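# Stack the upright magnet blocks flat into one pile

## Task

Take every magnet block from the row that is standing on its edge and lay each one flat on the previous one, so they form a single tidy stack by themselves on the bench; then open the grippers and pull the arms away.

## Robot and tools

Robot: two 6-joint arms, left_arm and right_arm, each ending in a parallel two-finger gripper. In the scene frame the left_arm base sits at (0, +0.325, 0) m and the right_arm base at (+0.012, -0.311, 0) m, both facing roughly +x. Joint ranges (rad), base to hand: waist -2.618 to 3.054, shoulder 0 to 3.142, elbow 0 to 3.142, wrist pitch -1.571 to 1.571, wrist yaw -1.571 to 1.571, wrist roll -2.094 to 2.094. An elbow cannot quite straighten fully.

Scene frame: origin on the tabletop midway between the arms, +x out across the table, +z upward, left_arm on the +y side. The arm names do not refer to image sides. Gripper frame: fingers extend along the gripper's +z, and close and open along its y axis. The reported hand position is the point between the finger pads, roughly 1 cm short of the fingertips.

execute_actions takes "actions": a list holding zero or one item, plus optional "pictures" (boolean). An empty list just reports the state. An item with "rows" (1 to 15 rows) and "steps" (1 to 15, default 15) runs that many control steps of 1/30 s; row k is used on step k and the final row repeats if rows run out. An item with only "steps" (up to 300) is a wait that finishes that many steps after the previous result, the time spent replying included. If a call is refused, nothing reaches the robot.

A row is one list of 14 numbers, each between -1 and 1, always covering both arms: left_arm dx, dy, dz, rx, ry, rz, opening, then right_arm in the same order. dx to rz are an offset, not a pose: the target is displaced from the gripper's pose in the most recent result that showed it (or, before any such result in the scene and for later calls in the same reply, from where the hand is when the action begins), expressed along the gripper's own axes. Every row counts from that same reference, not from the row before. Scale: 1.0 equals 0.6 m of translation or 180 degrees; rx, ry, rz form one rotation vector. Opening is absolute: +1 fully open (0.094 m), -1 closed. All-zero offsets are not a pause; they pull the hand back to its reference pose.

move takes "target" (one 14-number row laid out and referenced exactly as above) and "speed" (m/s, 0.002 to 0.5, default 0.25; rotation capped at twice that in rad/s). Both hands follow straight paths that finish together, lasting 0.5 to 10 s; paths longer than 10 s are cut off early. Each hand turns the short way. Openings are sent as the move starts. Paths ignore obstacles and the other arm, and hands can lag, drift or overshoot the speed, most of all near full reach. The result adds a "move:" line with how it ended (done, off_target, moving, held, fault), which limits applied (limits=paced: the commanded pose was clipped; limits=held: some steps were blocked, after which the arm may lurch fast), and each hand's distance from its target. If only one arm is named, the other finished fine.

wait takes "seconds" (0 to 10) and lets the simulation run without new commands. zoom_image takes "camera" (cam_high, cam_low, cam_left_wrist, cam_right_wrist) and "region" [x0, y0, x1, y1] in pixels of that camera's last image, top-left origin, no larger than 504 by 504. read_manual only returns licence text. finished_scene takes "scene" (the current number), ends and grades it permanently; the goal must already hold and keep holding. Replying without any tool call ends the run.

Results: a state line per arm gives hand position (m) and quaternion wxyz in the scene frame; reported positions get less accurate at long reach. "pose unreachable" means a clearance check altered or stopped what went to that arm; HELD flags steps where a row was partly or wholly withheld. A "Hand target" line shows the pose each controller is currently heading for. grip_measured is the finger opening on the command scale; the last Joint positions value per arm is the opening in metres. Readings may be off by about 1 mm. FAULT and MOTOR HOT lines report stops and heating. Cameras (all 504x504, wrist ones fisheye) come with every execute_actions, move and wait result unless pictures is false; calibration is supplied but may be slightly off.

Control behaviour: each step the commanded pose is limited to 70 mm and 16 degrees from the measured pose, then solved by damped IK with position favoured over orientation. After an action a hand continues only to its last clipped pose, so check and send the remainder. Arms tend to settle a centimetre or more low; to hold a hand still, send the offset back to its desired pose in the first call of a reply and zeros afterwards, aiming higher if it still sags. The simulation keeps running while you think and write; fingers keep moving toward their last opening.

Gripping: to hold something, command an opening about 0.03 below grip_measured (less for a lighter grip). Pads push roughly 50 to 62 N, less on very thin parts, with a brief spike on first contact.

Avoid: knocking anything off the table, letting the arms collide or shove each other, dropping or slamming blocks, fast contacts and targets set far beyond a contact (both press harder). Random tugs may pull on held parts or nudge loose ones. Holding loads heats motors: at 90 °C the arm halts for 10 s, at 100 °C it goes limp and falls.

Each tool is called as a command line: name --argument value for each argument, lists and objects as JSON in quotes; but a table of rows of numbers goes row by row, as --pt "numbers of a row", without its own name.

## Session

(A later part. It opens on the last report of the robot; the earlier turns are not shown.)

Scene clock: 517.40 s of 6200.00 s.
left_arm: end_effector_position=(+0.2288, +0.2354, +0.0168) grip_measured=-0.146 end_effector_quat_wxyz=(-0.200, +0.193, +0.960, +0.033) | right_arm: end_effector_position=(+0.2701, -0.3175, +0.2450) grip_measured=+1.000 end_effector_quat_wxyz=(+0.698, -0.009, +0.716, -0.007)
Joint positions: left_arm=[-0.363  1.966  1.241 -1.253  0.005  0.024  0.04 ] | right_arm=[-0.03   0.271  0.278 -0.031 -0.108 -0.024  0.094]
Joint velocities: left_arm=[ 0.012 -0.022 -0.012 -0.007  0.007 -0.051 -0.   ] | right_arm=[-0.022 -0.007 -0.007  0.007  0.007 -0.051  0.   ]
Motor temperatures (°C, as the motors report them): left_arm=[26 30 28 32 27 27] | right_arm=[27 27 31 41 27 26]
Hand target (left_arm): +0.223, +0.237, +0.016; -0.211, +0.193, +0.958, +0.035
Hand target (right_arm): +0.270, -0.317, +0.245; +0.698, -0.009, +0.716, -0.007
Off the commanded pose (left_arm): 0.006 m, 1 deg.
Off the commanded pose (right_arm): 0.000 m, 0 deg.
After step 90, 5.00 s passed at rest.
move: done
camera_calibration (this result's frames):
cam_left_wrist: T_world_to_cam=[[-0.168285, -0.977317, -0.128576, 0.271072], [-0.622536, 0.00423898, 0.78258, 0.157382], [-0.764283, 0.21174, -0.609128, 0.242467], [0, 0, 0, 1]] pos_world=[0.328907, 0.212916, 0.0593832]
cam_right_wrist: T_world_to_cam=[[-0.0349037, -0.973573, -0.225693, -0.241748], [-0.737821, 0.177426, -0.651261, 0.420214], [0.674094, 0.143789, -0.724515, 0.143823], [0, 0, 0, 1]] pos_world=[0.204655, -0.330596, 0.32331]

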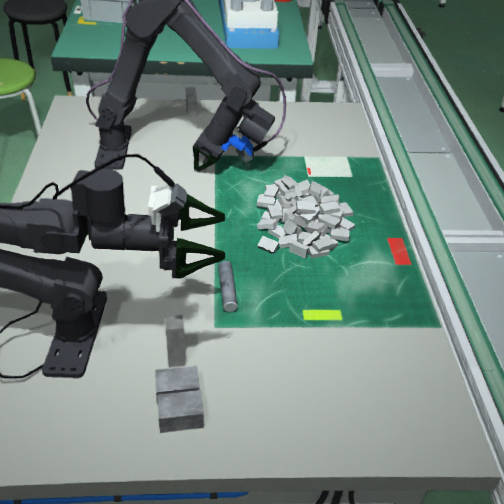

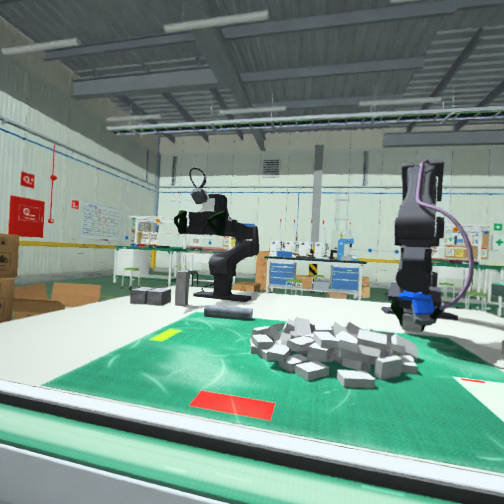

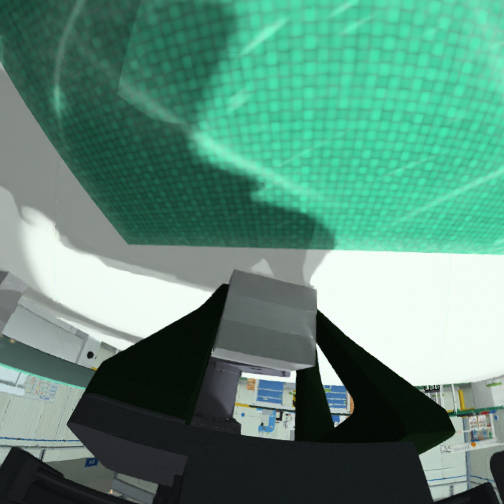

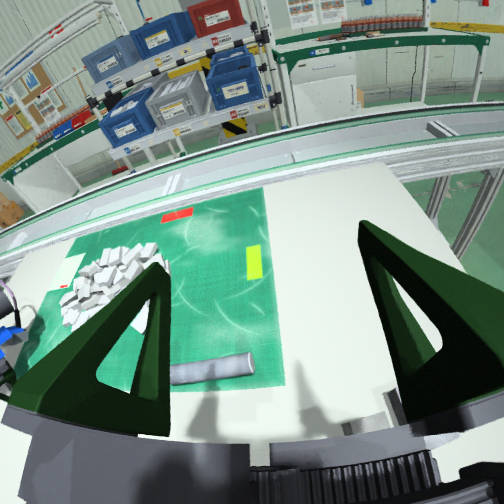

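move --target '[0.005, 0, 0.015, 0, 0.01, 0, -0.2, 0, 0, 0, 0, 0, 0, 1]' --speed 0.008

Scene clock: 523.80 s of 6200.00 s.
left_arm: end_effector_position=(+0.2308, +0.2346, +0.0156) grip_measured=-0.146 end_effector_quat_wxyz=(-0.195, +0.193, +0.961, +0.032) | right_arm: end_effector_position=(+0.2701, -0.3175, +0.2450) grip_measured=+1.000 end_effector_quat_wxyz=(+0.698, -0.009, +0.716, -0.007)
Joint positions: left_arm=[-0.363  1.967  1.241 -1.243  0.005  0.024  0.04 ] | right_arm=[-0.03   0.271  0.278 -0.031 -0.108 -0.024  0.094]
Joint velocities: left_arm=[-0.027 -0.007  0.002 -0.007 -0.095 -0.037  0.001] | right_arm=[-0.007  0.002 -0.002  0.066  0.022 -0.022  0.   ]
Motor temperatures (°C, as the motors report them): left_arm=[26 30 28 32 27 27] | right_arm=[27 27 31 41 27 26]
Hand target (left_arm): +0.223, +0.238, +0.010; -0.215, +0.193, +0.957, +0.035
Hand target (right_arm): +0.270, -0.317, +0.245; +0.698, -0.009, +0.716, -0.007
Off the commanded pose (left_arm): 0.010 m, 2 deg.
Off the commanded pose (right_arm): 0.000 m, 0 deg.
After step 90, 1.13 s passed at rest.
move: done
camera_calibration (this result's frames):
cam_left_wrist: T_world_to_cam=[[-0.167197, -0.977744, -0.126737, 0.270282], [-0.629183, 0.00684669, 0.777227, 0.160678], [-0.759061, 0.209691, -0.616325, 0.242849], [0, 0, 0, 1]] pos_world=[0.330624, 0.212243, 0.0590451]
cam_right_wrist: T_world_to_cam=[[-0.0349037, -0.973573, -0.225693, -0.241748], [-0.737821, 0.177426, -0.651261, 0.420214], [0.674094, 0.143789, -0.724515, 0.143823], [0, 0, 0, 1]] pos_world=[0.204655, -0.330596, 0.32331]

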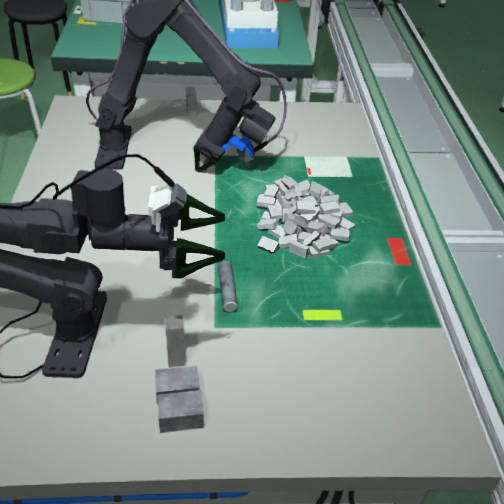

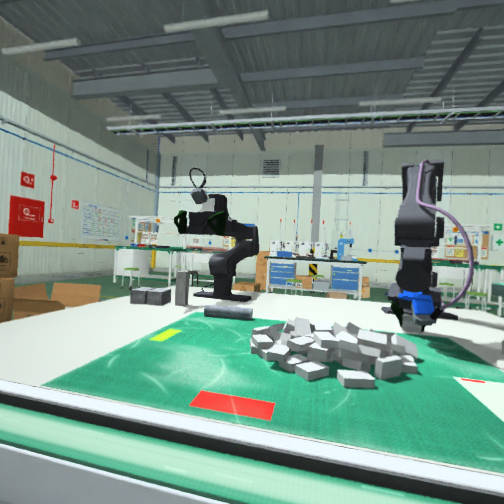

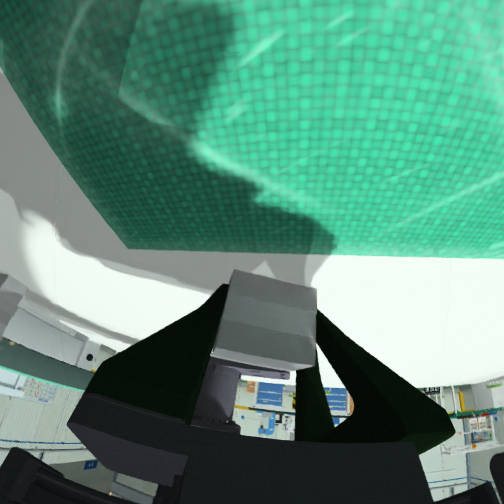

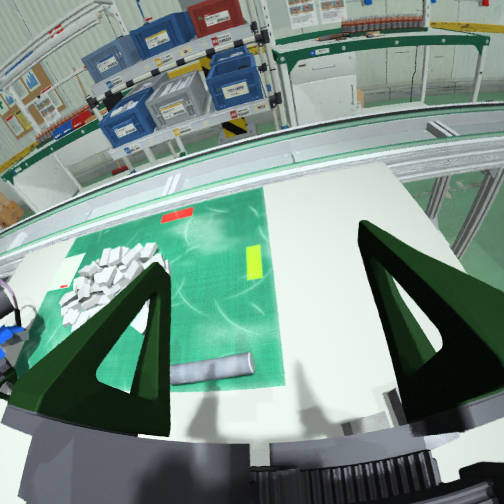

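zoom_image --camera "cam_low" --region '[380, 290, 460, 350]'

Region (380, 290, 460, 350) of cam_low's 504x504 image, scaled by 6.300, with more detail than that image has; it fills the top 378 rows of this view, and the rest is white.

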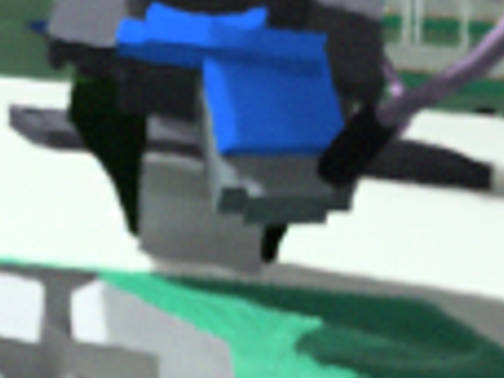

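move --target '[0, 0, 0, 0, 0, 0, 0.1, 0, 0, 0, 0, 0, 0, 1]' --speed 0.01

Scene clock: 530.93 s of 6200.00 s.
left_arm: end_effector_position=(+0.2308, +0.2346, +0.0156) grip_measured=+0.099 end_effector_quat_wxyz=(-0.195, +0.193, +0.961, +0.032) | right_arm: end_effector_position=(+0.2701, -0.3175, +0.2450) grip_measured=+1.000 end_effector_quat_wxyz=(+0.698, -0.009, +0.716, -0.007)
Joint positions: left_arm=[-0.363  1.967  1.241 -1.243  0.005  0.024  0.052] | right_arm=[-0.03   0.271  0.278 -0.031 -0.108 -0.024  0.094]
Joint velocities: left_arm=[-0.002 -0.002  0.007  0.022 -0.066 -0.007 -0.   ] | right_arm=[ 0.002 -0.007 -0.017 -0.022 -0.007 -0.051  0.   ]
Motor temperatures (°C, as the motors report them): left_arm=[26 30 28 32 27 27] | right_arm=[27 27 31 41 27 26]
Hand target (left_arm): +0.231, +0.235, +0.016; -0.195, +0.193, +0.961, +0.032
Hand target (right_arm): +0.270, -0.317, +0.245; +0.698, -0.009, +0.716, -0.007
Off the commanded pose (left_arm): 0.000 m, 0 deg.
Off the commanded pose (right_arm): 0.000 m, 0 deg.
After step 90, 3.43 s passed at rest.
move: done
camera_calibration (this result's frames):
cam_left_wrist: T_world_to_cam=[[-0.167197, -0.977744, -0.126737, 0.270282], [-0.629183, 0.00684669, 0.777227, 0.160678], [-0.759061, 0.209691, -0.616325, 0.242849], [0, 0, 0, 1]] pos_world=[0.330624, 0.212243, 0.0590451]
cam_right_wrist: T_world_to_cam=[[-0.0349037, -0.973573, -0.225693, -0.241748], [-0.737821, 0.177426, -0.651261, 0.420214], [0.674094, 0.143789, -0.724515, 0.143823], [0, 0, 0, 1]] pos_world=[0.204655, -0.330596, 0.32331]

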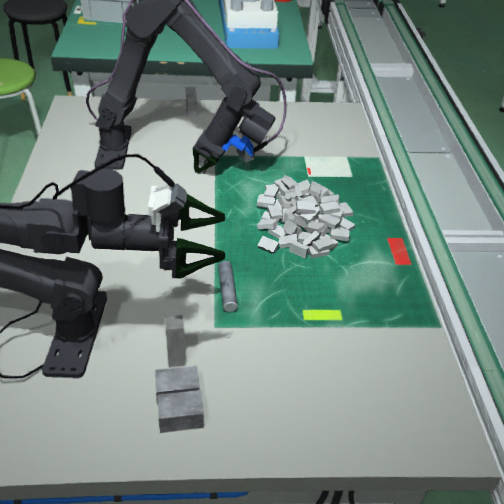

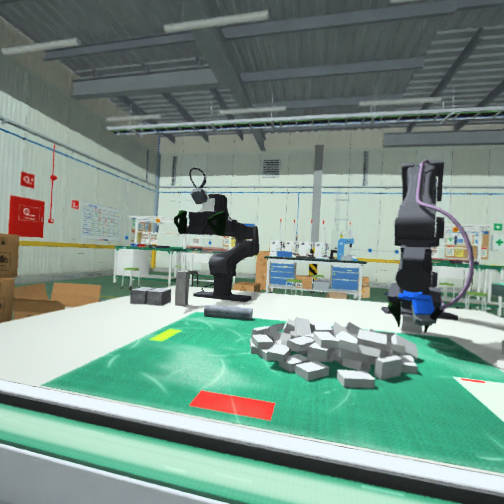

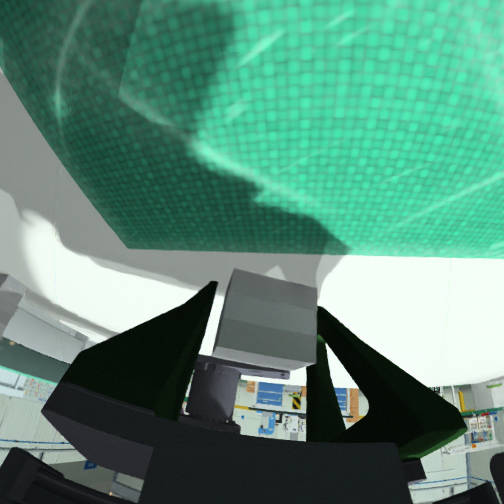

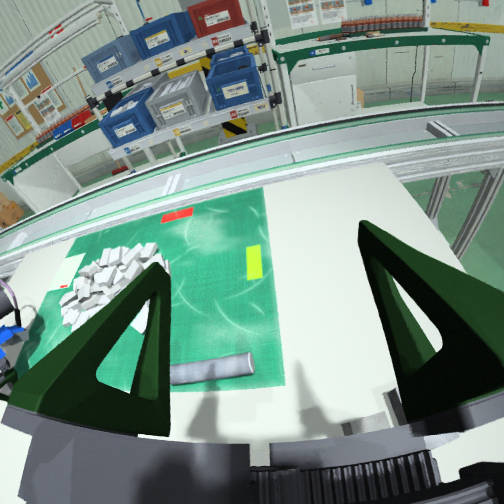

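move --target '[0.02, 0, -0.11, 0, 0, 0, 0.6, 0, 0, 0, 0, 0, 0, 1]' --speed 0.06

Scene clock: 538.47 s of 6200.00 s.
left_arm: end_effector_position=(+0.2408, +0.2307, +0.0728) grip_measured=+0.599 end_effector_quat_wxyz=(-0.209, +0.193, +0.958, +0.034) | right_arm: end_effector_position=(+0.2701, -0.3175, +0.2450) grip_measured=+1.000 end_effector_quat_wxyz=(+0.698, -0.009, +0.716, -0.007)
Joint positions: left_arm=[-0.363  1.953  1.454 -1.498  0.005  0.024  0.075] | right_arm=[-0.03   0.271  0.278 -0.031 -0.108 -0.024  0.094]
Joint velocities: left_arm=[-0.002  0.007  0.007 -0.007  0.037 -0.066 -0.001] | right_arm=[ 0.002 -0.007 -0.002  0.037 -0.022 -0.037  0.   ]
Motor temperatures (°C, as the motors report them): left_arm=[26 30 28 32 27 27] | right_arm=[27 27 31 41 27 26]
Hand target (left_arm): +0.246, +0.230, +0.081; -0.195, +0.193, +0.961, +0.032
Hand target (right_arm): +0.270, -0.317, +0.245; +0.698, -0.009, +0.716, -0.007
Off the commanded pose (left_arm): 0.009 m, 2 deg.
Off the commanded pose (right_arm): 0.000 m, 0 deg.
After step 90, 2.93 s passed at rest.
move: done
camera_calibration (this result's frames):
cam_left_wrist: T_world_to_cam=[[-0.170743, -0.976353, -0.132598, 0.276329], [-0.607697, -0.00158244, 0.794167, 0.118064], [-0.775597, 0.216178, -0.593056, 0.287318], [0, 0, 0, 1]] pos_world=[0.341772, 0.207869, 0.113274]
cam_right_wrist: T_world_to_cam=[[-0.0349037, -0.973573, -0.225693, -0.241748], [-0.737821, 0.177426, -0.651261, 0.420214], [0.674094, 0.143789, -0.724515, 0.143823], [0, 0, 0, 1]] pos_world=[0.204655, -0.330596, 0.32331]

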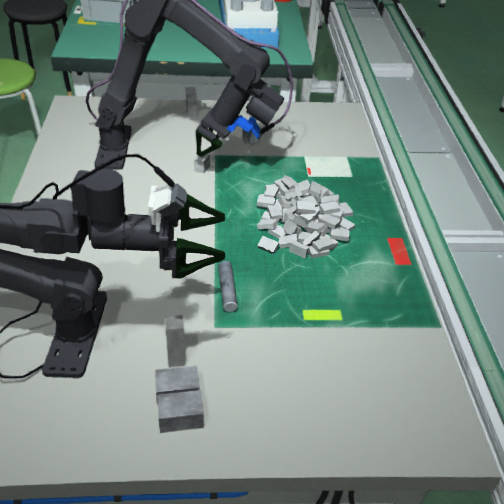

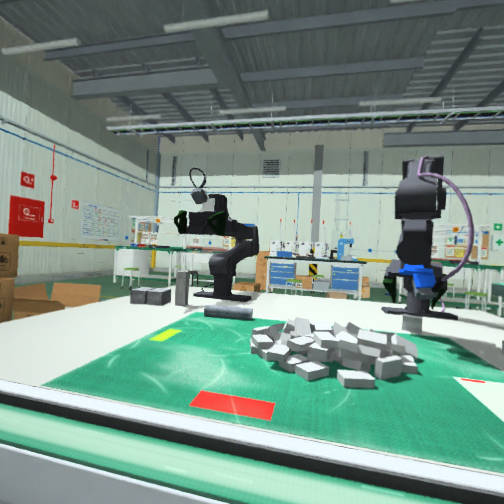

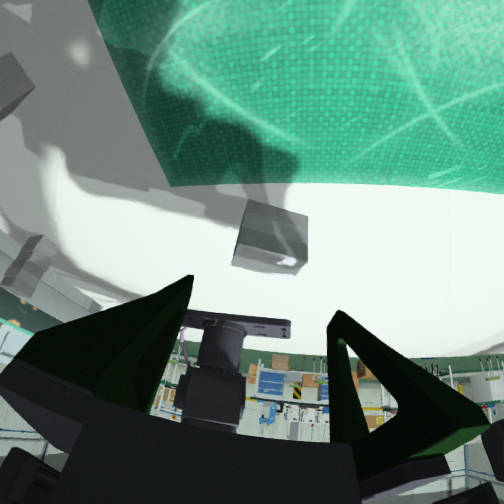

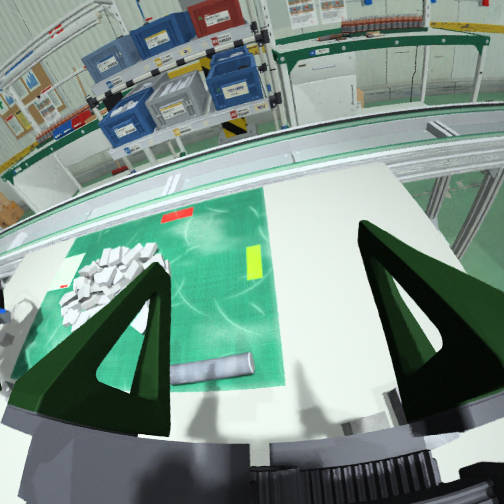

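move --target '[-0.0681, 0.3068, -0.1043, -0.0714, -0.4911, -0.1729, 0.6, 0, 0, 0, 0, 0, 0, 1]' --speed 0.25

Scene clock: 559.97 s of 6200.00 s.
left_arm: end_effector_position=(+0.3671, +0.3786, +0.1194) grip_measured=+0.599 end_effector_quat_wxyz=(+0.549, -0.056, +0.832, +0.059) | right_arm: end_effector_position=(+0.2701, -0.3175, +0.2450) grip_measured=+1.000 end_effector_quat_wxyz=(+0.698, -0.009, +0.716, -0.007)
Joint positions: left_arm=[ 0.126  1.277  0.375  0.502 -0.054  0.016  0.075] | right_arm=[-0.03   0.271  0.278 -0.031 -0.108 -0.024  0.094]
Joint velocities: left_arm=[-0.012 -0.007 -0.002 -0.037 -0.081  0.037 -0.   ] | right_arm=[-0.017 -0.017  0.012  0.007  0.007 -0.022  0.   ]
Motor temperatures (°C, as the motors report them): left_arm=[26 31 29 32 27 27] | right_arm=[27 27 31 41 27 26]
Hand target (left_arm): +0.364, +0.380, +0.112; +0.542, -0.061, +0.836, +0.055
Hand target (right_arm): +0.270, -0.317, +0.245; +0.698, -0.009, +0.716, -0.007
Off the commanded pose (left_arm): 0.010 m, 3 deg.
Off the commanded pose (right_arm): 0.000 m, 0 deg.
After step 90, 14.40 s passed at rest.
move: off_target (left_arm)
camera_calibration (this result's frames):
cam_left_wrist: T_world_to_cam=[[0.293212, -0.937722, 0.186292, 0.225446], [-0.729717, -0.345402, -0.590093, 0.498299], [0.617689, 0.0370822, -0.785548, -0.0397622], [0, 0, 0, 1]] pos_world=[0.322075, 0.384994, 0.220809]
cam_right_wrist: T_world_to_cam=[[-0.0349037, -0.973573, -0.225693, -0.241748], [-0.737821, 0.177426, -0.651261, 0.420214], [0.674094, 0.143789, -0.724515, 0.143823], [0, 0, 0, 1]] pos_world=[0.204655, -0.330596, 0.32331]

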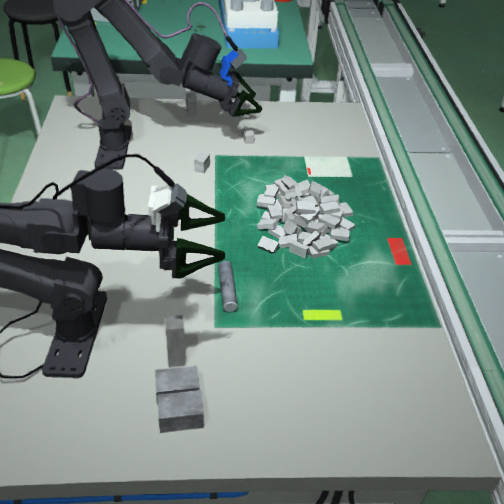

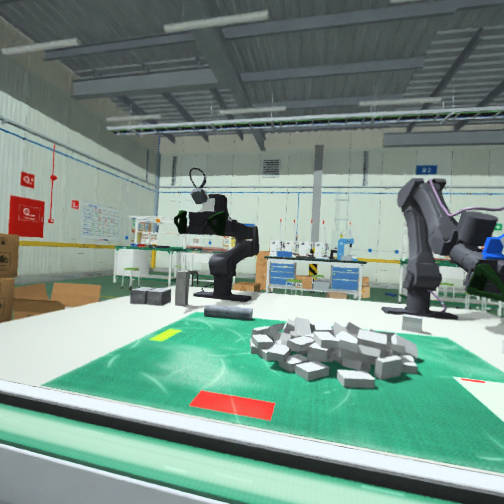

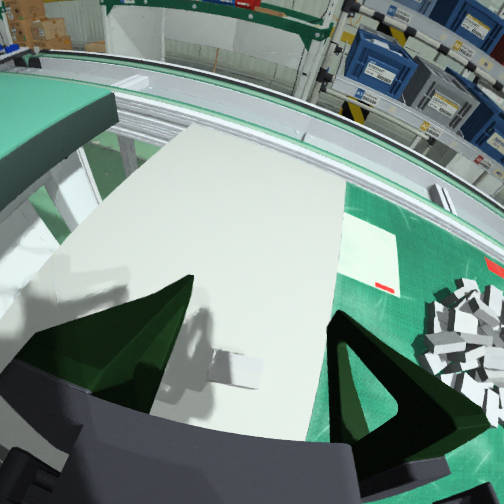

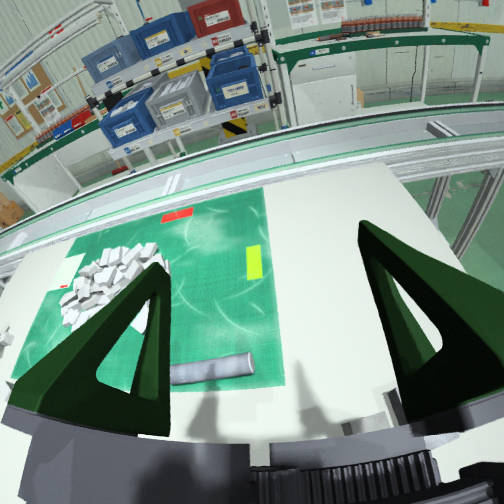

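zoom_image --camera "cam_left_wrist" --region '[180, 320, 300, 410]'

zoom_image --camera "cam_high" --region '[180, 100, 280, 180]'

Region (180, 320, 300, 410) of cam_left_wrist's 504x504 image, scaled by 4.200, with more detail than that image has; it fills the top 378 rows of this view, and the rest is white.

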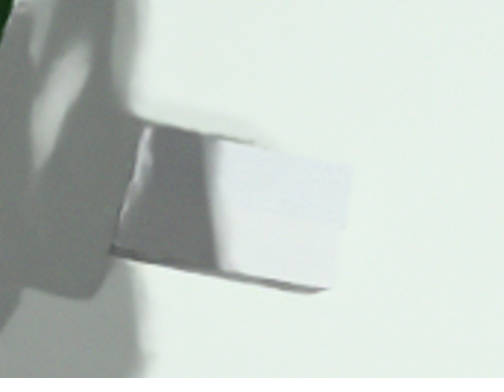

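Region (180, 100, 280, 180) of cam_high's 504x504 image, scaled by 5.040, with more detail than that image has; it fills the top 403 rows of this view, and the rest is white.

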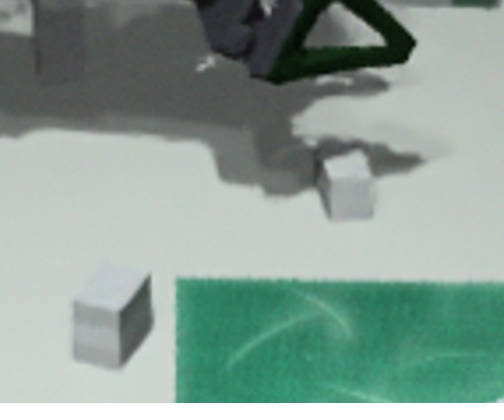

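move --target '[0.1375, -0.0083, 0.0485, 0.0116, 0.0052, -0.0077, 0.6, 0, 0, 0, 0, 0, 0, 1]' --speed 0.06

Scene clock: 588.03 s of 6200.00 s.
left_arm: end_effector_position=(+0.3667, +0.3715, +0.0412) grip_measured=+0.599 end_effector_quat_wxyz=(+0.554, -0.050, +0.830, +0.039) | right_arm: end_effector_position=(+0.2701, -0.3175, +0.2450) grip_measured=+1.000 end_effector_quat_wxyz=(+0.698, -0.009, +0.716, -0.007)
Joint positions: left_arm=[ 0.126  1.753  0.234  1.125 -0.014  0.005  0.075] | right_arm=[-0.03   0.271  0.278 -0.031 -0.108 -0.024  0.094]
Joint velocities: left_arm=[ 0.007 -0.007 -0.022 -0.037 -0.022  0.007 -0.   ] | right_arm=[-0.002 -0.012 -0.017 -0.007 -0.051 -0.007  0.   ]
Motor temperatures (°C, as the motors report them): left_arm=[26 29 28 35 27 27] | right_arm=[27 27 31 41 27 26]
Hand target (left_arm): +0.361, +0.374, +0.034; +0.544, -0.057, +0.836, +0.036
Hand target (right_arm): +0.270, -0.317, +0.245; +0.698, -0.009, +0.716, -0.007
Off the commanded pose (left_arm): 0.011 m, 2 deg.
Off the commanded pose (right_arm): 0.000 m, 0 deg.
After step 90, 22.97 s passed at rest.
move: off_target (left_arm)
camera_calibration (this result's frames):
cam_left_wrist: T_world_to_cam=[[0.261241, -0.941714, 0.211962, 0.245628], [-0.734867, -0.336409, -0.588897, 0.44792], [0.625879, -0.00191984, -0.779918, -0.0894142], [0, 0, 0, 1]] pos_world=[0.320956, 0.381824, 0.141979]
cam_right_wrist: T_world_to_cam=[[-0.0349037, -0.973573, -0.225693, -0.241748], [-0.737821, 0.177426, -0.651261, 0.420214], [0.674094, 0.143789, -0.724515, 0.143823], [0, 0, 0, 1]] pos_world=[0.204655, -0.330596, 0.32331]

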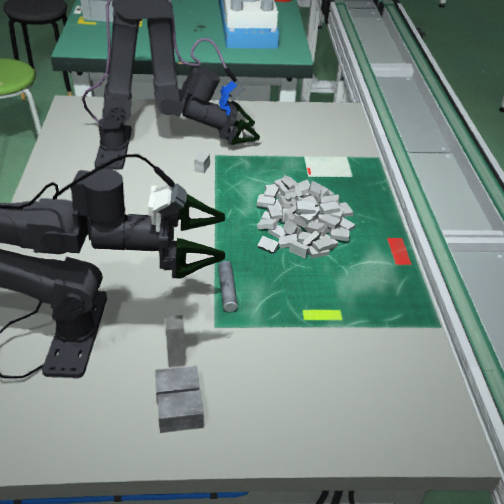

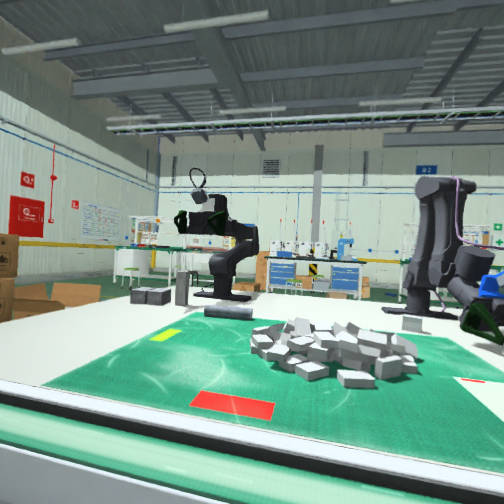

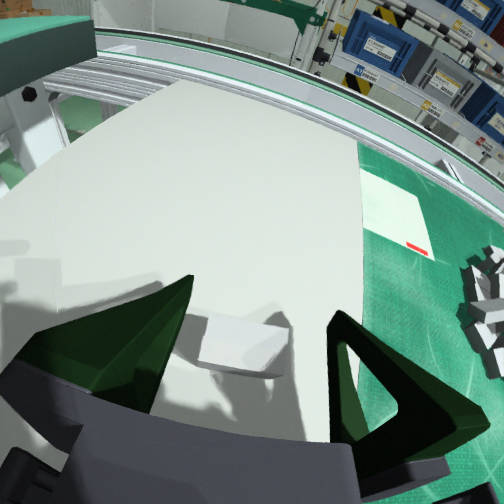

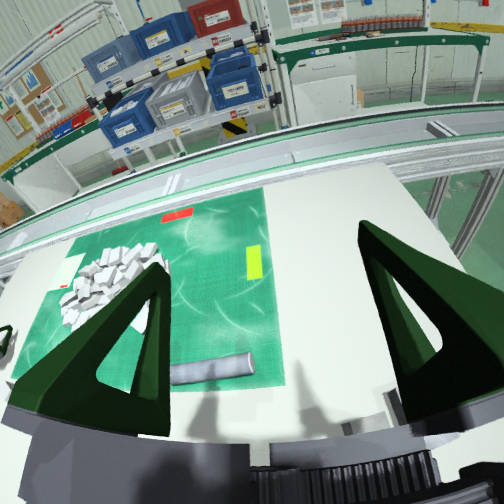

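zoom_image --camera "cam_left_wrist" --region '[170, 260, 350, 400]'

Region (170, 260, 350, 400) of cam_left_wrist's 504x504 image, scaled by 2.800, with more detail than that image has.

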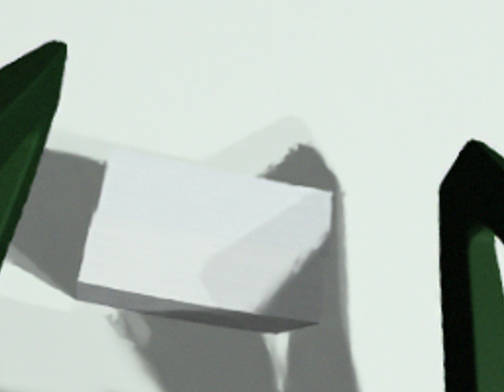

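move --target '[0.0485, 0.0168, -0.0121, -0.0044, 0.014, -0.0018, 0.6, 0, 0, 0, 0, 0, 0, 1]' --speed 0.02

Scene clock: 618.97 s of 6200.00 s.
left_arm: end_effector_position=(+0.3535, +0.3782, +0.0244) grip_measured=+0.599 end_effector_quat_wxyz=(+0.544, -0.059, +0.836, +0.042) | right_arm: end_effector_position=(+0.2701, -0.3175, +0.2450) grip_measured=+1.000 end_effector_quat_wxyz=(+0.698, -0.009, +0.716, -0.007)
Joint positions: left_arm=[ 0.154  1.83   0.19   1.222 -0.003  0.004  0.075] | right_arm=[-0.03   0.271  0.278 -0.031 -0.108 -0.024  0.094]
Joint velocities: left_arm=[-0.002 -0.007 -0.012 -0.022  0.022  0.007 -0.   ] | right_arm=[-0.002 -0.007 -0.002 -0.037  0.037 -0.037  0.   ]
Motor temperatures (°C, as the motors report them): left_arm=[26 29 27 37 27 27] | right_arm=[27 27 31 41 27 26]
Hand target (left_arm): +0.348, +0.379, +0.018; +0.534, -0.057, +0.842, +0.042
Hand target (right_arm): +0.270, -0.317, +0.245; +0.698, -0.009, +0.716, -0.007
Off the commanded pose (left_arm): 0.009 m, 1 deg.
Off the commanded pose (right_arm): 0.000 m, 0 deg.
After step 90, 26.10 s passed at rest.
move: done
camera_calibration (this result's frames):
cam_left_wrist: T_world_to_cam=[[0.283188, -0.935111, 0.213005, 0.248647], [-0.741804, -0.354339, -0.56936, 0.439216], [0.607892, 0.00322765, -0.794014, -0.0895074], [0, 0, 0, 1]] pos_world=[0.309809, 0.388432, 0.126039]
cam_right_wrist: T_world_to_cam=[[-0.0349037, -0.973573, -0.225693, -0.241748], [-0.737821, 0.177426, -0.651261, 0.420214], [0.674094, 0.143789, -0.724515, 0.143823], [0, 0, 0, 1]] pos_world=[0.204655, -0.330596, 0.32331]

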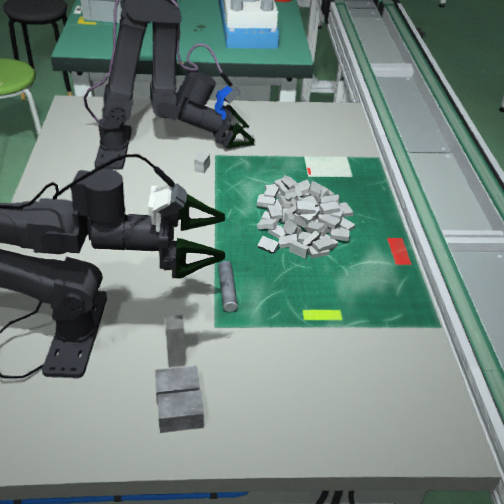

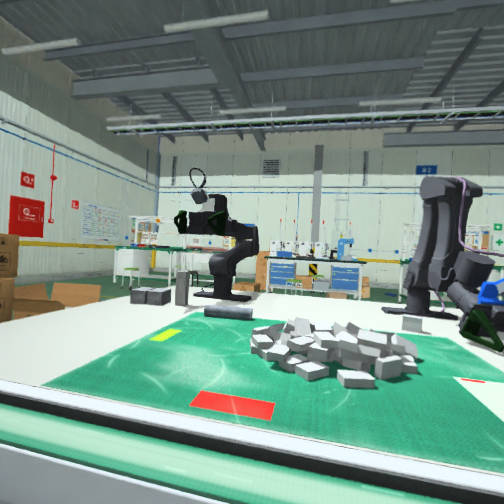

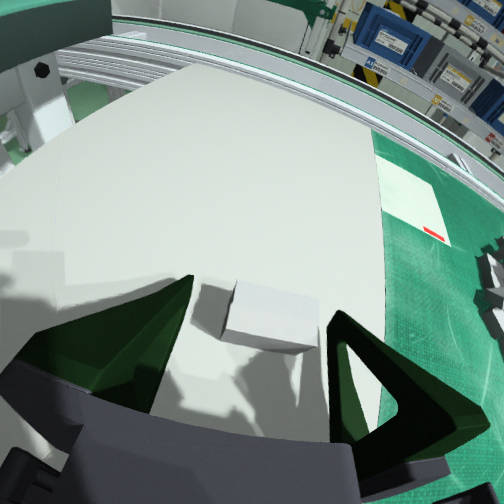

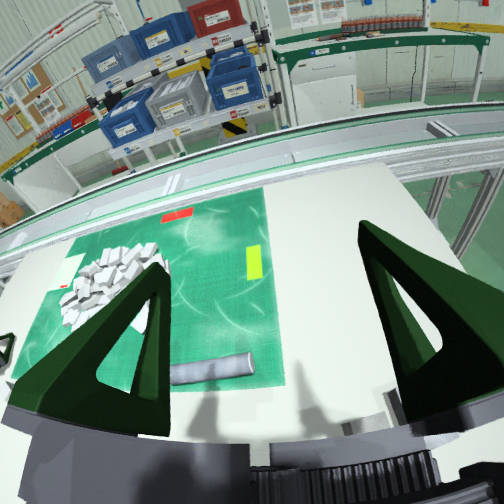

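move --target '[0.0205, -0.002, -0.006, 0, 0.007, 0, 0.6, 0, 0, 0, 0, 0, 0, 1]' --speed 0.01

Scene clock: 627.83 s of 6200.00 s.
left_arm: end_effector_position=(+0.3512, +0.3777, +0.0223) grip_measured=+0.599 end_effector_quat_wxyz=(+0.544, -0.059, +0.836, +0.042) | right_arm: end_effector_position=(+0.2701, -0.3175, +0.2450) grip_measured=+1.000 end_effector_quat_wxyz=(+0.698, -0.009, +0.716, -0.007)
Joint positions: left_arm=[ 0.154  1.85   0.18   1.254 -0.003  0.005  0.075] | right_arm=[-0.03   0.271  0.278 -0.031 -0.108 -0.024  0.094]
Joint velocities: left_arm=[-0.002  0.017 -0.007 -0.022 -0.022 -0.022 -0.001] | right_arm=[-0.002 -0.007 -0.012  0.051  0.037 -0.007  0.   ]
Motor temperatures (°C, as the motors report them): left_arm=[26 29 27 37 27 27] | right_arm=[27 27 31 41 27 26]
Hand target (left_arm): +0.345, +0.376, +0.015; +0.534, -0.059, +0.842, +0.041
Hand target (right_arm): +0.270, -0.317, +0.245; +0.698, -0.009, +0.716, -0.007
Off the commanded pose (left_arm): 0.010 m, 1 deg.
Off the commanded pose (right_arm): 0.000 m, 0 deg.
After step 90, 4.23 s passed at rest.
move: done
camera_calibration (this result's frames):
cam_left_wrist: T_world_to_cam=[[0.28199, -0.935419, 0.213244, 0.249826], [-0.741033, -0.353529, -0.570866, 0.435662], [0.609387, 0.00295721, -0.792868, -0.0902671], [0, 0, 0, 1]] pos_world=[0.307399, 0.387978, 0.123861]
cam_right_wrist: T_world_to_cam=[[-0.0349037, -0.973573, -0.225693, -0.241748], [-0.737821, 0.177426, -0.651261, 0.420214], [0.674094, 0.143789, -0.724515, 0.143823], [0, 0, 0, 1]] pos_world=[0.204655, -0.330596, 0.32331]

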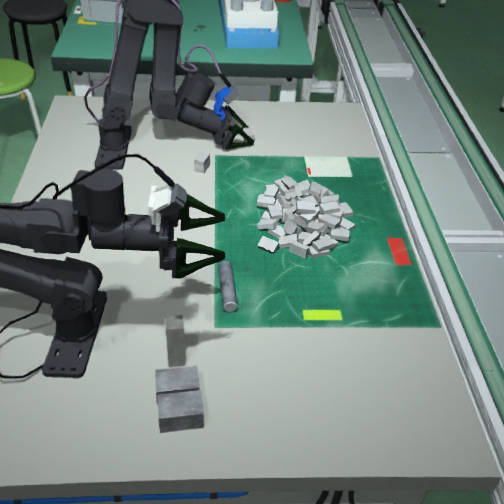

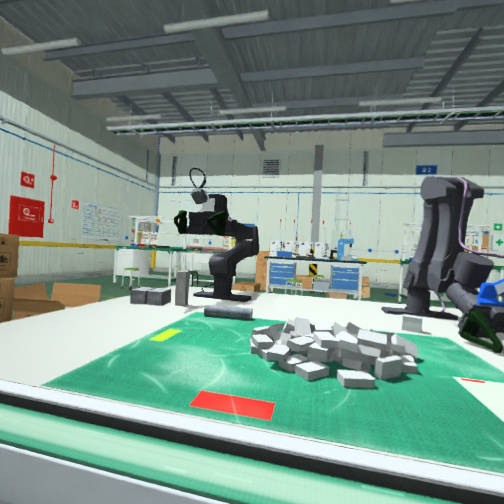

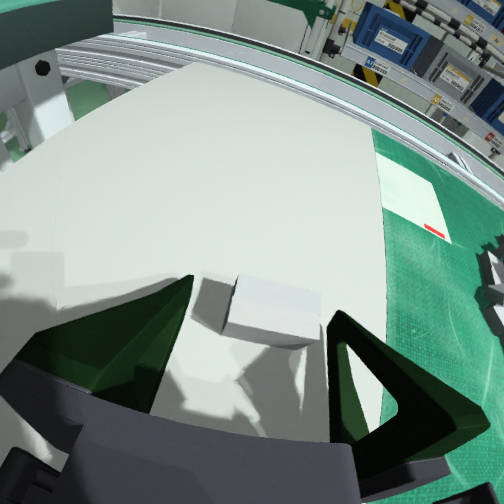

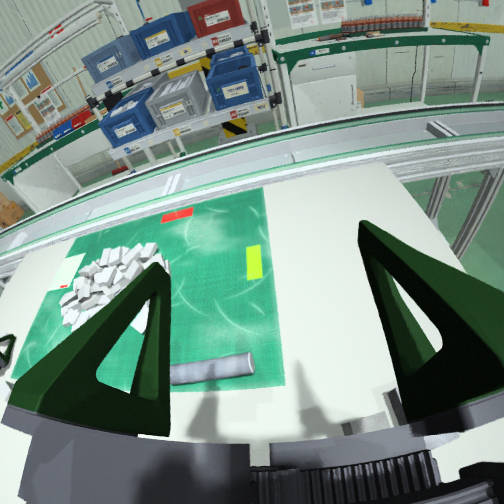

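execute_actions --actions '[{"rows": [[0,0,0,0,0,0,0.5,0,0,0,0,0,0,1],[0,0,0,0,0,0,0.4,0,0,0,0,0,0,1],[0,0,0,0,0,0,0.3,0,0,0,0,0,0,1],[0,0,0,0,0,0,0.2,0,0,0,0,0,0,1],[0,0,0,0,0,0,0.12,0,0,0,0,0,0,1],[0,0,0,0,0,0,0.06,0,0,0,0,0,0,1],[0,0,0,0,0,0,0.02,0,0,0,0,0,0,1],[0,0,0,0,0,0,-0.01,0,0,0,0,0,0,1],[0,0,0,0,0,0,-0.03,0,0,0,0,0,0,1],[0,0,0,0,0,0,-0.05,0,0,0,0,0,0,1],[0,0,0,0,0,0,-0.07,0,0,0,0,0,0,1],[0,0,0,0,0,0,-0.09,0,0,0,0,0,0,1],[0,0,0,0,0,0,-0.11,0,0,0,0,0,0,1],[0,0,0,0,0,0,-0.125,0,0,0,0,0,0,1],[0,0,0,0,0,0,-0.14,0,0,0,0,0,0,1]], "steps": 15}]' --pictures false

execute_actions --actions '[{"rows": [[0,0,0,0,0,0,-0.15,0,0,0,0,0,0,1],[0,0,0,0,0,0,-0.16,0,0,0,0,0,0,1],[0,0,0,0,0,0,-0.17,0,0,0,0,0,0,1],[0,0,0,0,0,0,-0.18,0,0,0,0,0,0,1],[0,0,0,0,0,0,-0.2,0,0,0,0,0,0,1]], "steps": 15}]'

Scene clock: 634.93 s of 6200.00 s.
left_arm: end_effector_position=(+0.3515, +0.3774, +0.0227) grip_measured=-0.130 end_effector_quat_wxyz=(+0.545, -0.058, +0.835, +0.041) | right_arm: end_effector_position=(+0.2701, -0.3175, +0.2450) grip_measured=+1.000 end_effector_quat_wxyz=(+0.698, -0.009, +0.716, -0.007)
Joint positions: left_arm=[ 0.154  1.85   0.18   1.256 -0.001  0.005  0.041] | right_arm=[-0.03   0.271  0.278 -0.031 -0.108 -0.024  0.094]
Joint velocities: left_arm=[ 0.007  0.012 -0.002 -0.007 -0.007 -0.022 -0.008] | right_arm=[ 0.002 -0.002 -0.012 -0.022  0.037 -0.051  0.   ]
Motor temperatures (°C, as the motors report them): left_arm=[26 29 27 37 27 27] | right_arm=[27 27 31 41 27 26]
Hand target (left_arm): +0.351, +0.378, +0.022; +0.544, -0.059, +0.836, +0.041
Hand target (right_arm): +0.270, -0.317, +0.245; +0.698, -0.009, +0.716, -0.007
Off the commanded pose (left_arm): 0.001 m, 0 deg.
Off the commanded pose (right_arm): 0.000 m, 0 deg.
Steps of this call (steps 1 to 90: nothing new was sent; then 3.60 s passed at rest; steps 91 to 105: all 15 steps of this action). Readings (end_effector_position):
91: left_arm (+0.3514, +0.3777, +0.0227) | right_arm (+0.2701, -0.3175, +0.2450)
92: left_arm (+0.3514, +0.3777, +0.0227) | right_arm (+0.2701, -0.3175, +0.2450)
94: left_arm (+0.3514, +0.3777, +0.0227) | right_arm (+0.2701, -0.3175, +0.2450)
98: left_arm (+0.3514, +0.3777, +0.0227) | right_arm (+0.2701, -0.3175, +0.2450)
105: the state above

Scene clock: 635.43 s of 6200.00 s.
left_arm: end_effector_position=(+0.3515, +0.3774, +0.0227) grip_measured=-0.147 end_effector_quat_wxyz=(+0.545, -0.058, +0.835, +0.041) | right_arm: end_effector_position=(+0.2701, -0.3175, +0.2450) grip_measured=+1.000 end_effector_quat_wxyz=(+0.698, -0.009, +0.716, -0.007)
Joint positions: left_arm=[ 0.154  1.85   0.18   1.256 -0.001  0.005  0.04 ] | right_arm=[-0.03   0.271  0.278 -0.031 -0.108 -0.024  0.094]
Joint velocities: left_arm=[-0.002  0.012 -0.002  0.037  0.007 -0.007 -0.001] | right_arm=[-0.002  0.002  0.012 -0.081 -0.007 -0.066  0.   ]
Motor temperatures (°C, as the motors report them): left_arm=[26 29 27 37 27 27] | right_arm=[27 27 31 41 27 26]
Hand target (left_arm): +0.351, +0.377, +0.023; +0.545, -0.058, +0.835, +0.041
Hand target (right_arm): +0.270, -0.317, +0.245; +0.698, -0.009, +0.716, -0.007
Off the commanded pose (left_arm): 0.000 m, 0 deg.
Off the commanded pose (right_arm): 0.000 m, 0 deg.
Steps of this call (steps 1 to 15: all 15 steps of this action). Readings (end_effector_position):
1: left_arm (+0.3515, +0.3774, +0.0227) | right_arm (+0.2701, -0.3175, +0.2450)
2: left_arm (+0.3515, +0.3774, +0.0227) | right_arm (+0.2701, -0.3175, +0.2450)
4: left_arm (+0.3515, +0.3774, +0.0227) | right_arm (+0.2701, -0.3175, +0.2450)
8: left_arm (+0.3515, +0.3774, +0.0227) | right_arm (+0.2701, -0.3175, +0.2450)
15: the state above
camera_calibration (this result's frames):
cam_left_wrist: T_world_to_cam=[[0.27993, -0.935805, 0.214262, 0.250224], [-0.740507, -0.352514, -0.572173, 0.43544], [0.610973, 0.00150587, -0.79165, -0.0901054], [0, 0, 0, 1]] pos_world=[0.307453, 0.387795, 0.124202]
cam_right_wrist: T_world_to_cam=[[-0.0349037, -0.973573, -0.225693, -0.241748], [-0.737821, 0.177426, -0.651261, 0.420214], [0.674094, 0.143789, -0.724515, 0.143823], [0, 0, 0, 1]] pos_world=[0.204655, -0.330596, 0.32331]

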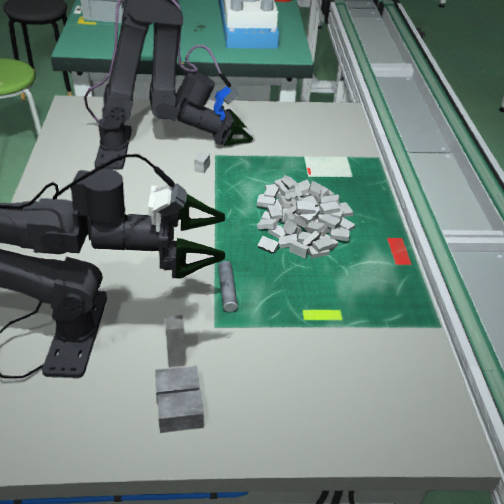

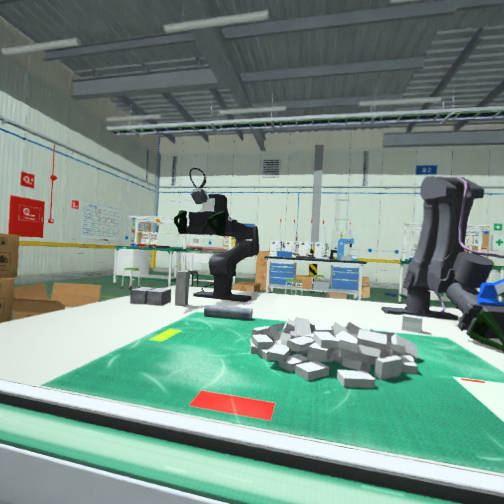

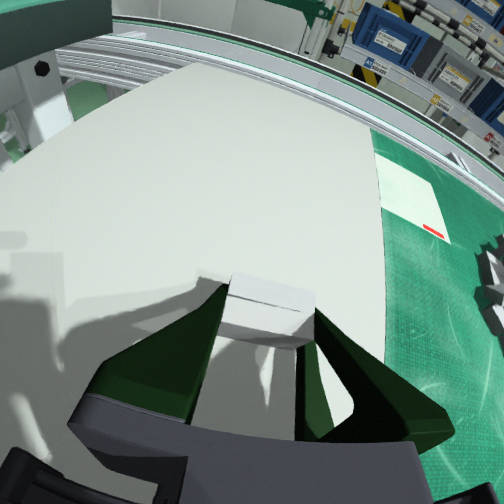

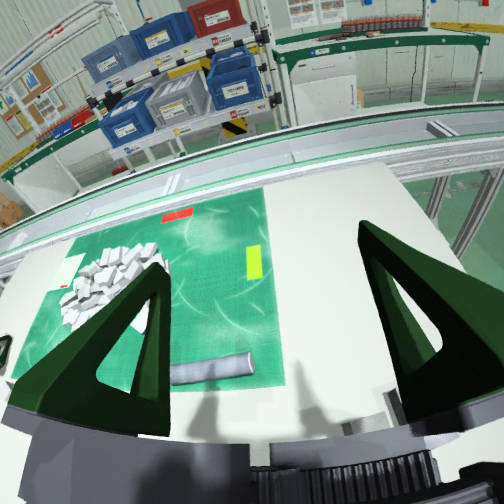

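move --target '[-0.16, 0, -0.04, 0, 0, 0, -0.2, 0, 0, 0, 0, 0, 0, 1]' --speed 0.06

Scene clock: 642.27 s of 6200.00 s.
left_arm: end_effector_position=(+0.3600, +0.3786, +0.0950) grip_measured=-0.147 end_effector_quat_wxyz=(+0.517, -0.060, +0.853, +0.039) | right_arm: end_effector_position=(+0.2701, -0.3175, +0.2450) grip_measured=+1.000 end_effector_quat_wxyz=(+0.698, -0.009, +0.716, -0.007)
Joint positions: left_arm=[ 0.154  1.31   0.365  0.464 -0.001  0.005  0.04 ] | right_arm=[-0.03   0.271  0.278 -0.031 -0.108 -0.024  0.094]
Joint velocities: left_arm=[-0.012 -0.012  0.002  0.007  0.081 -0.022  0.001] | right_arm=[-0.007  0.012  0.012 -0.022 -0.066  0.125  0.   ]
Motor temperatures (°C, as the motors report them): left_arm=[26 29 27 38 27 27] | right_arm=[27 27 31 41 27 26]
Hand target (left_arm): +0.369, +0.381, +0.118; +0.545, -0.058, +0.835, +0.041
Hand target (right_arm): +0.270, -0.317, +0.245; +0.698, -0.009, +0.716, -0.007
Off the commanded pose (left_arm): 0.026 m, 4 deg.
Off the commanded pose (right_arm): 0.000 m, 0 deg.
After step 90, 1.60 s passed at rest.
move: off_target (left_arm)
camera_calibration (this result's frames):
cam_left_wrist: T_world_to_cam=[[0.293991, -0.933769, 0.20407, 0.228638], [-0.777142, -0.357819, -0.517702, 0.493562], [0.556434, -0.00639173, -0.830867, -0.0117015], [0, 0, 0, 1]] pos_world=[0.322861, 0.390026, 0.199137]
cam_right_wrist: T_world_to_cam=[[-0.0349037, -0.973573, -0.225693, -0.241748], [-0.737821, 0.177426, -0.651261, 0.420214], [0.674094, 0.143789, -0.724515, 0.143823], [0, 0, 0, 1]] pos_world=[0.204655, -0.330596, 0.32331]

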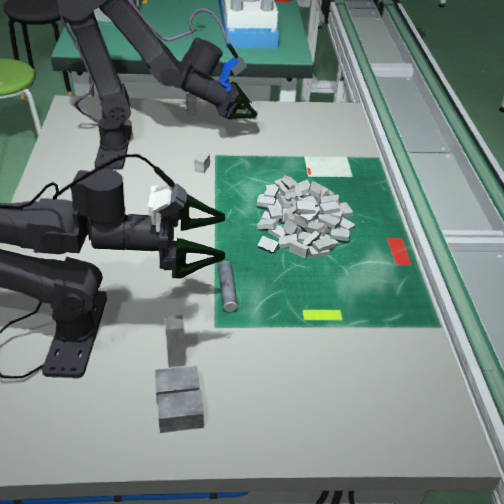

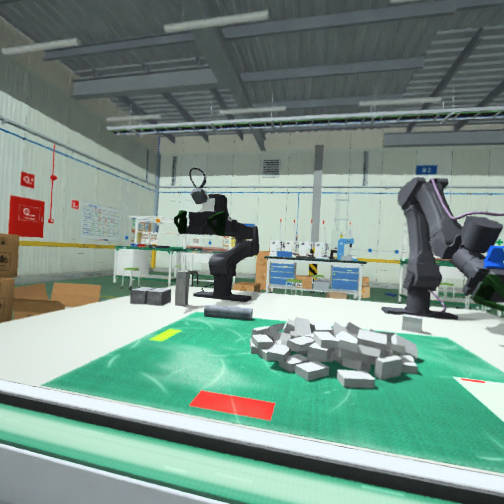

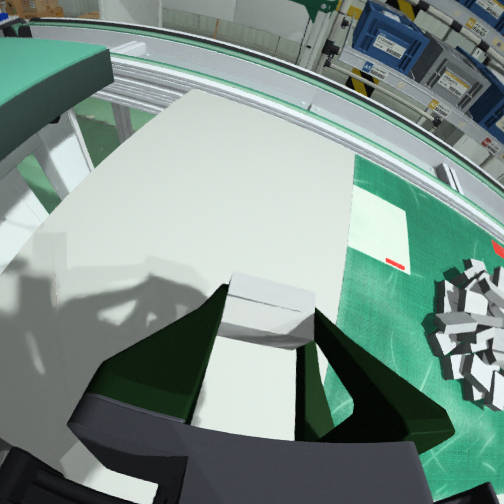

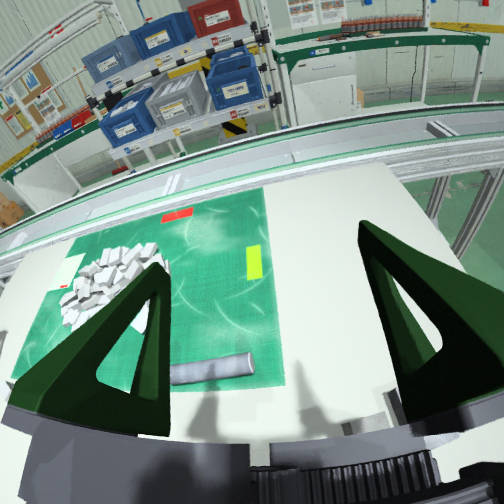

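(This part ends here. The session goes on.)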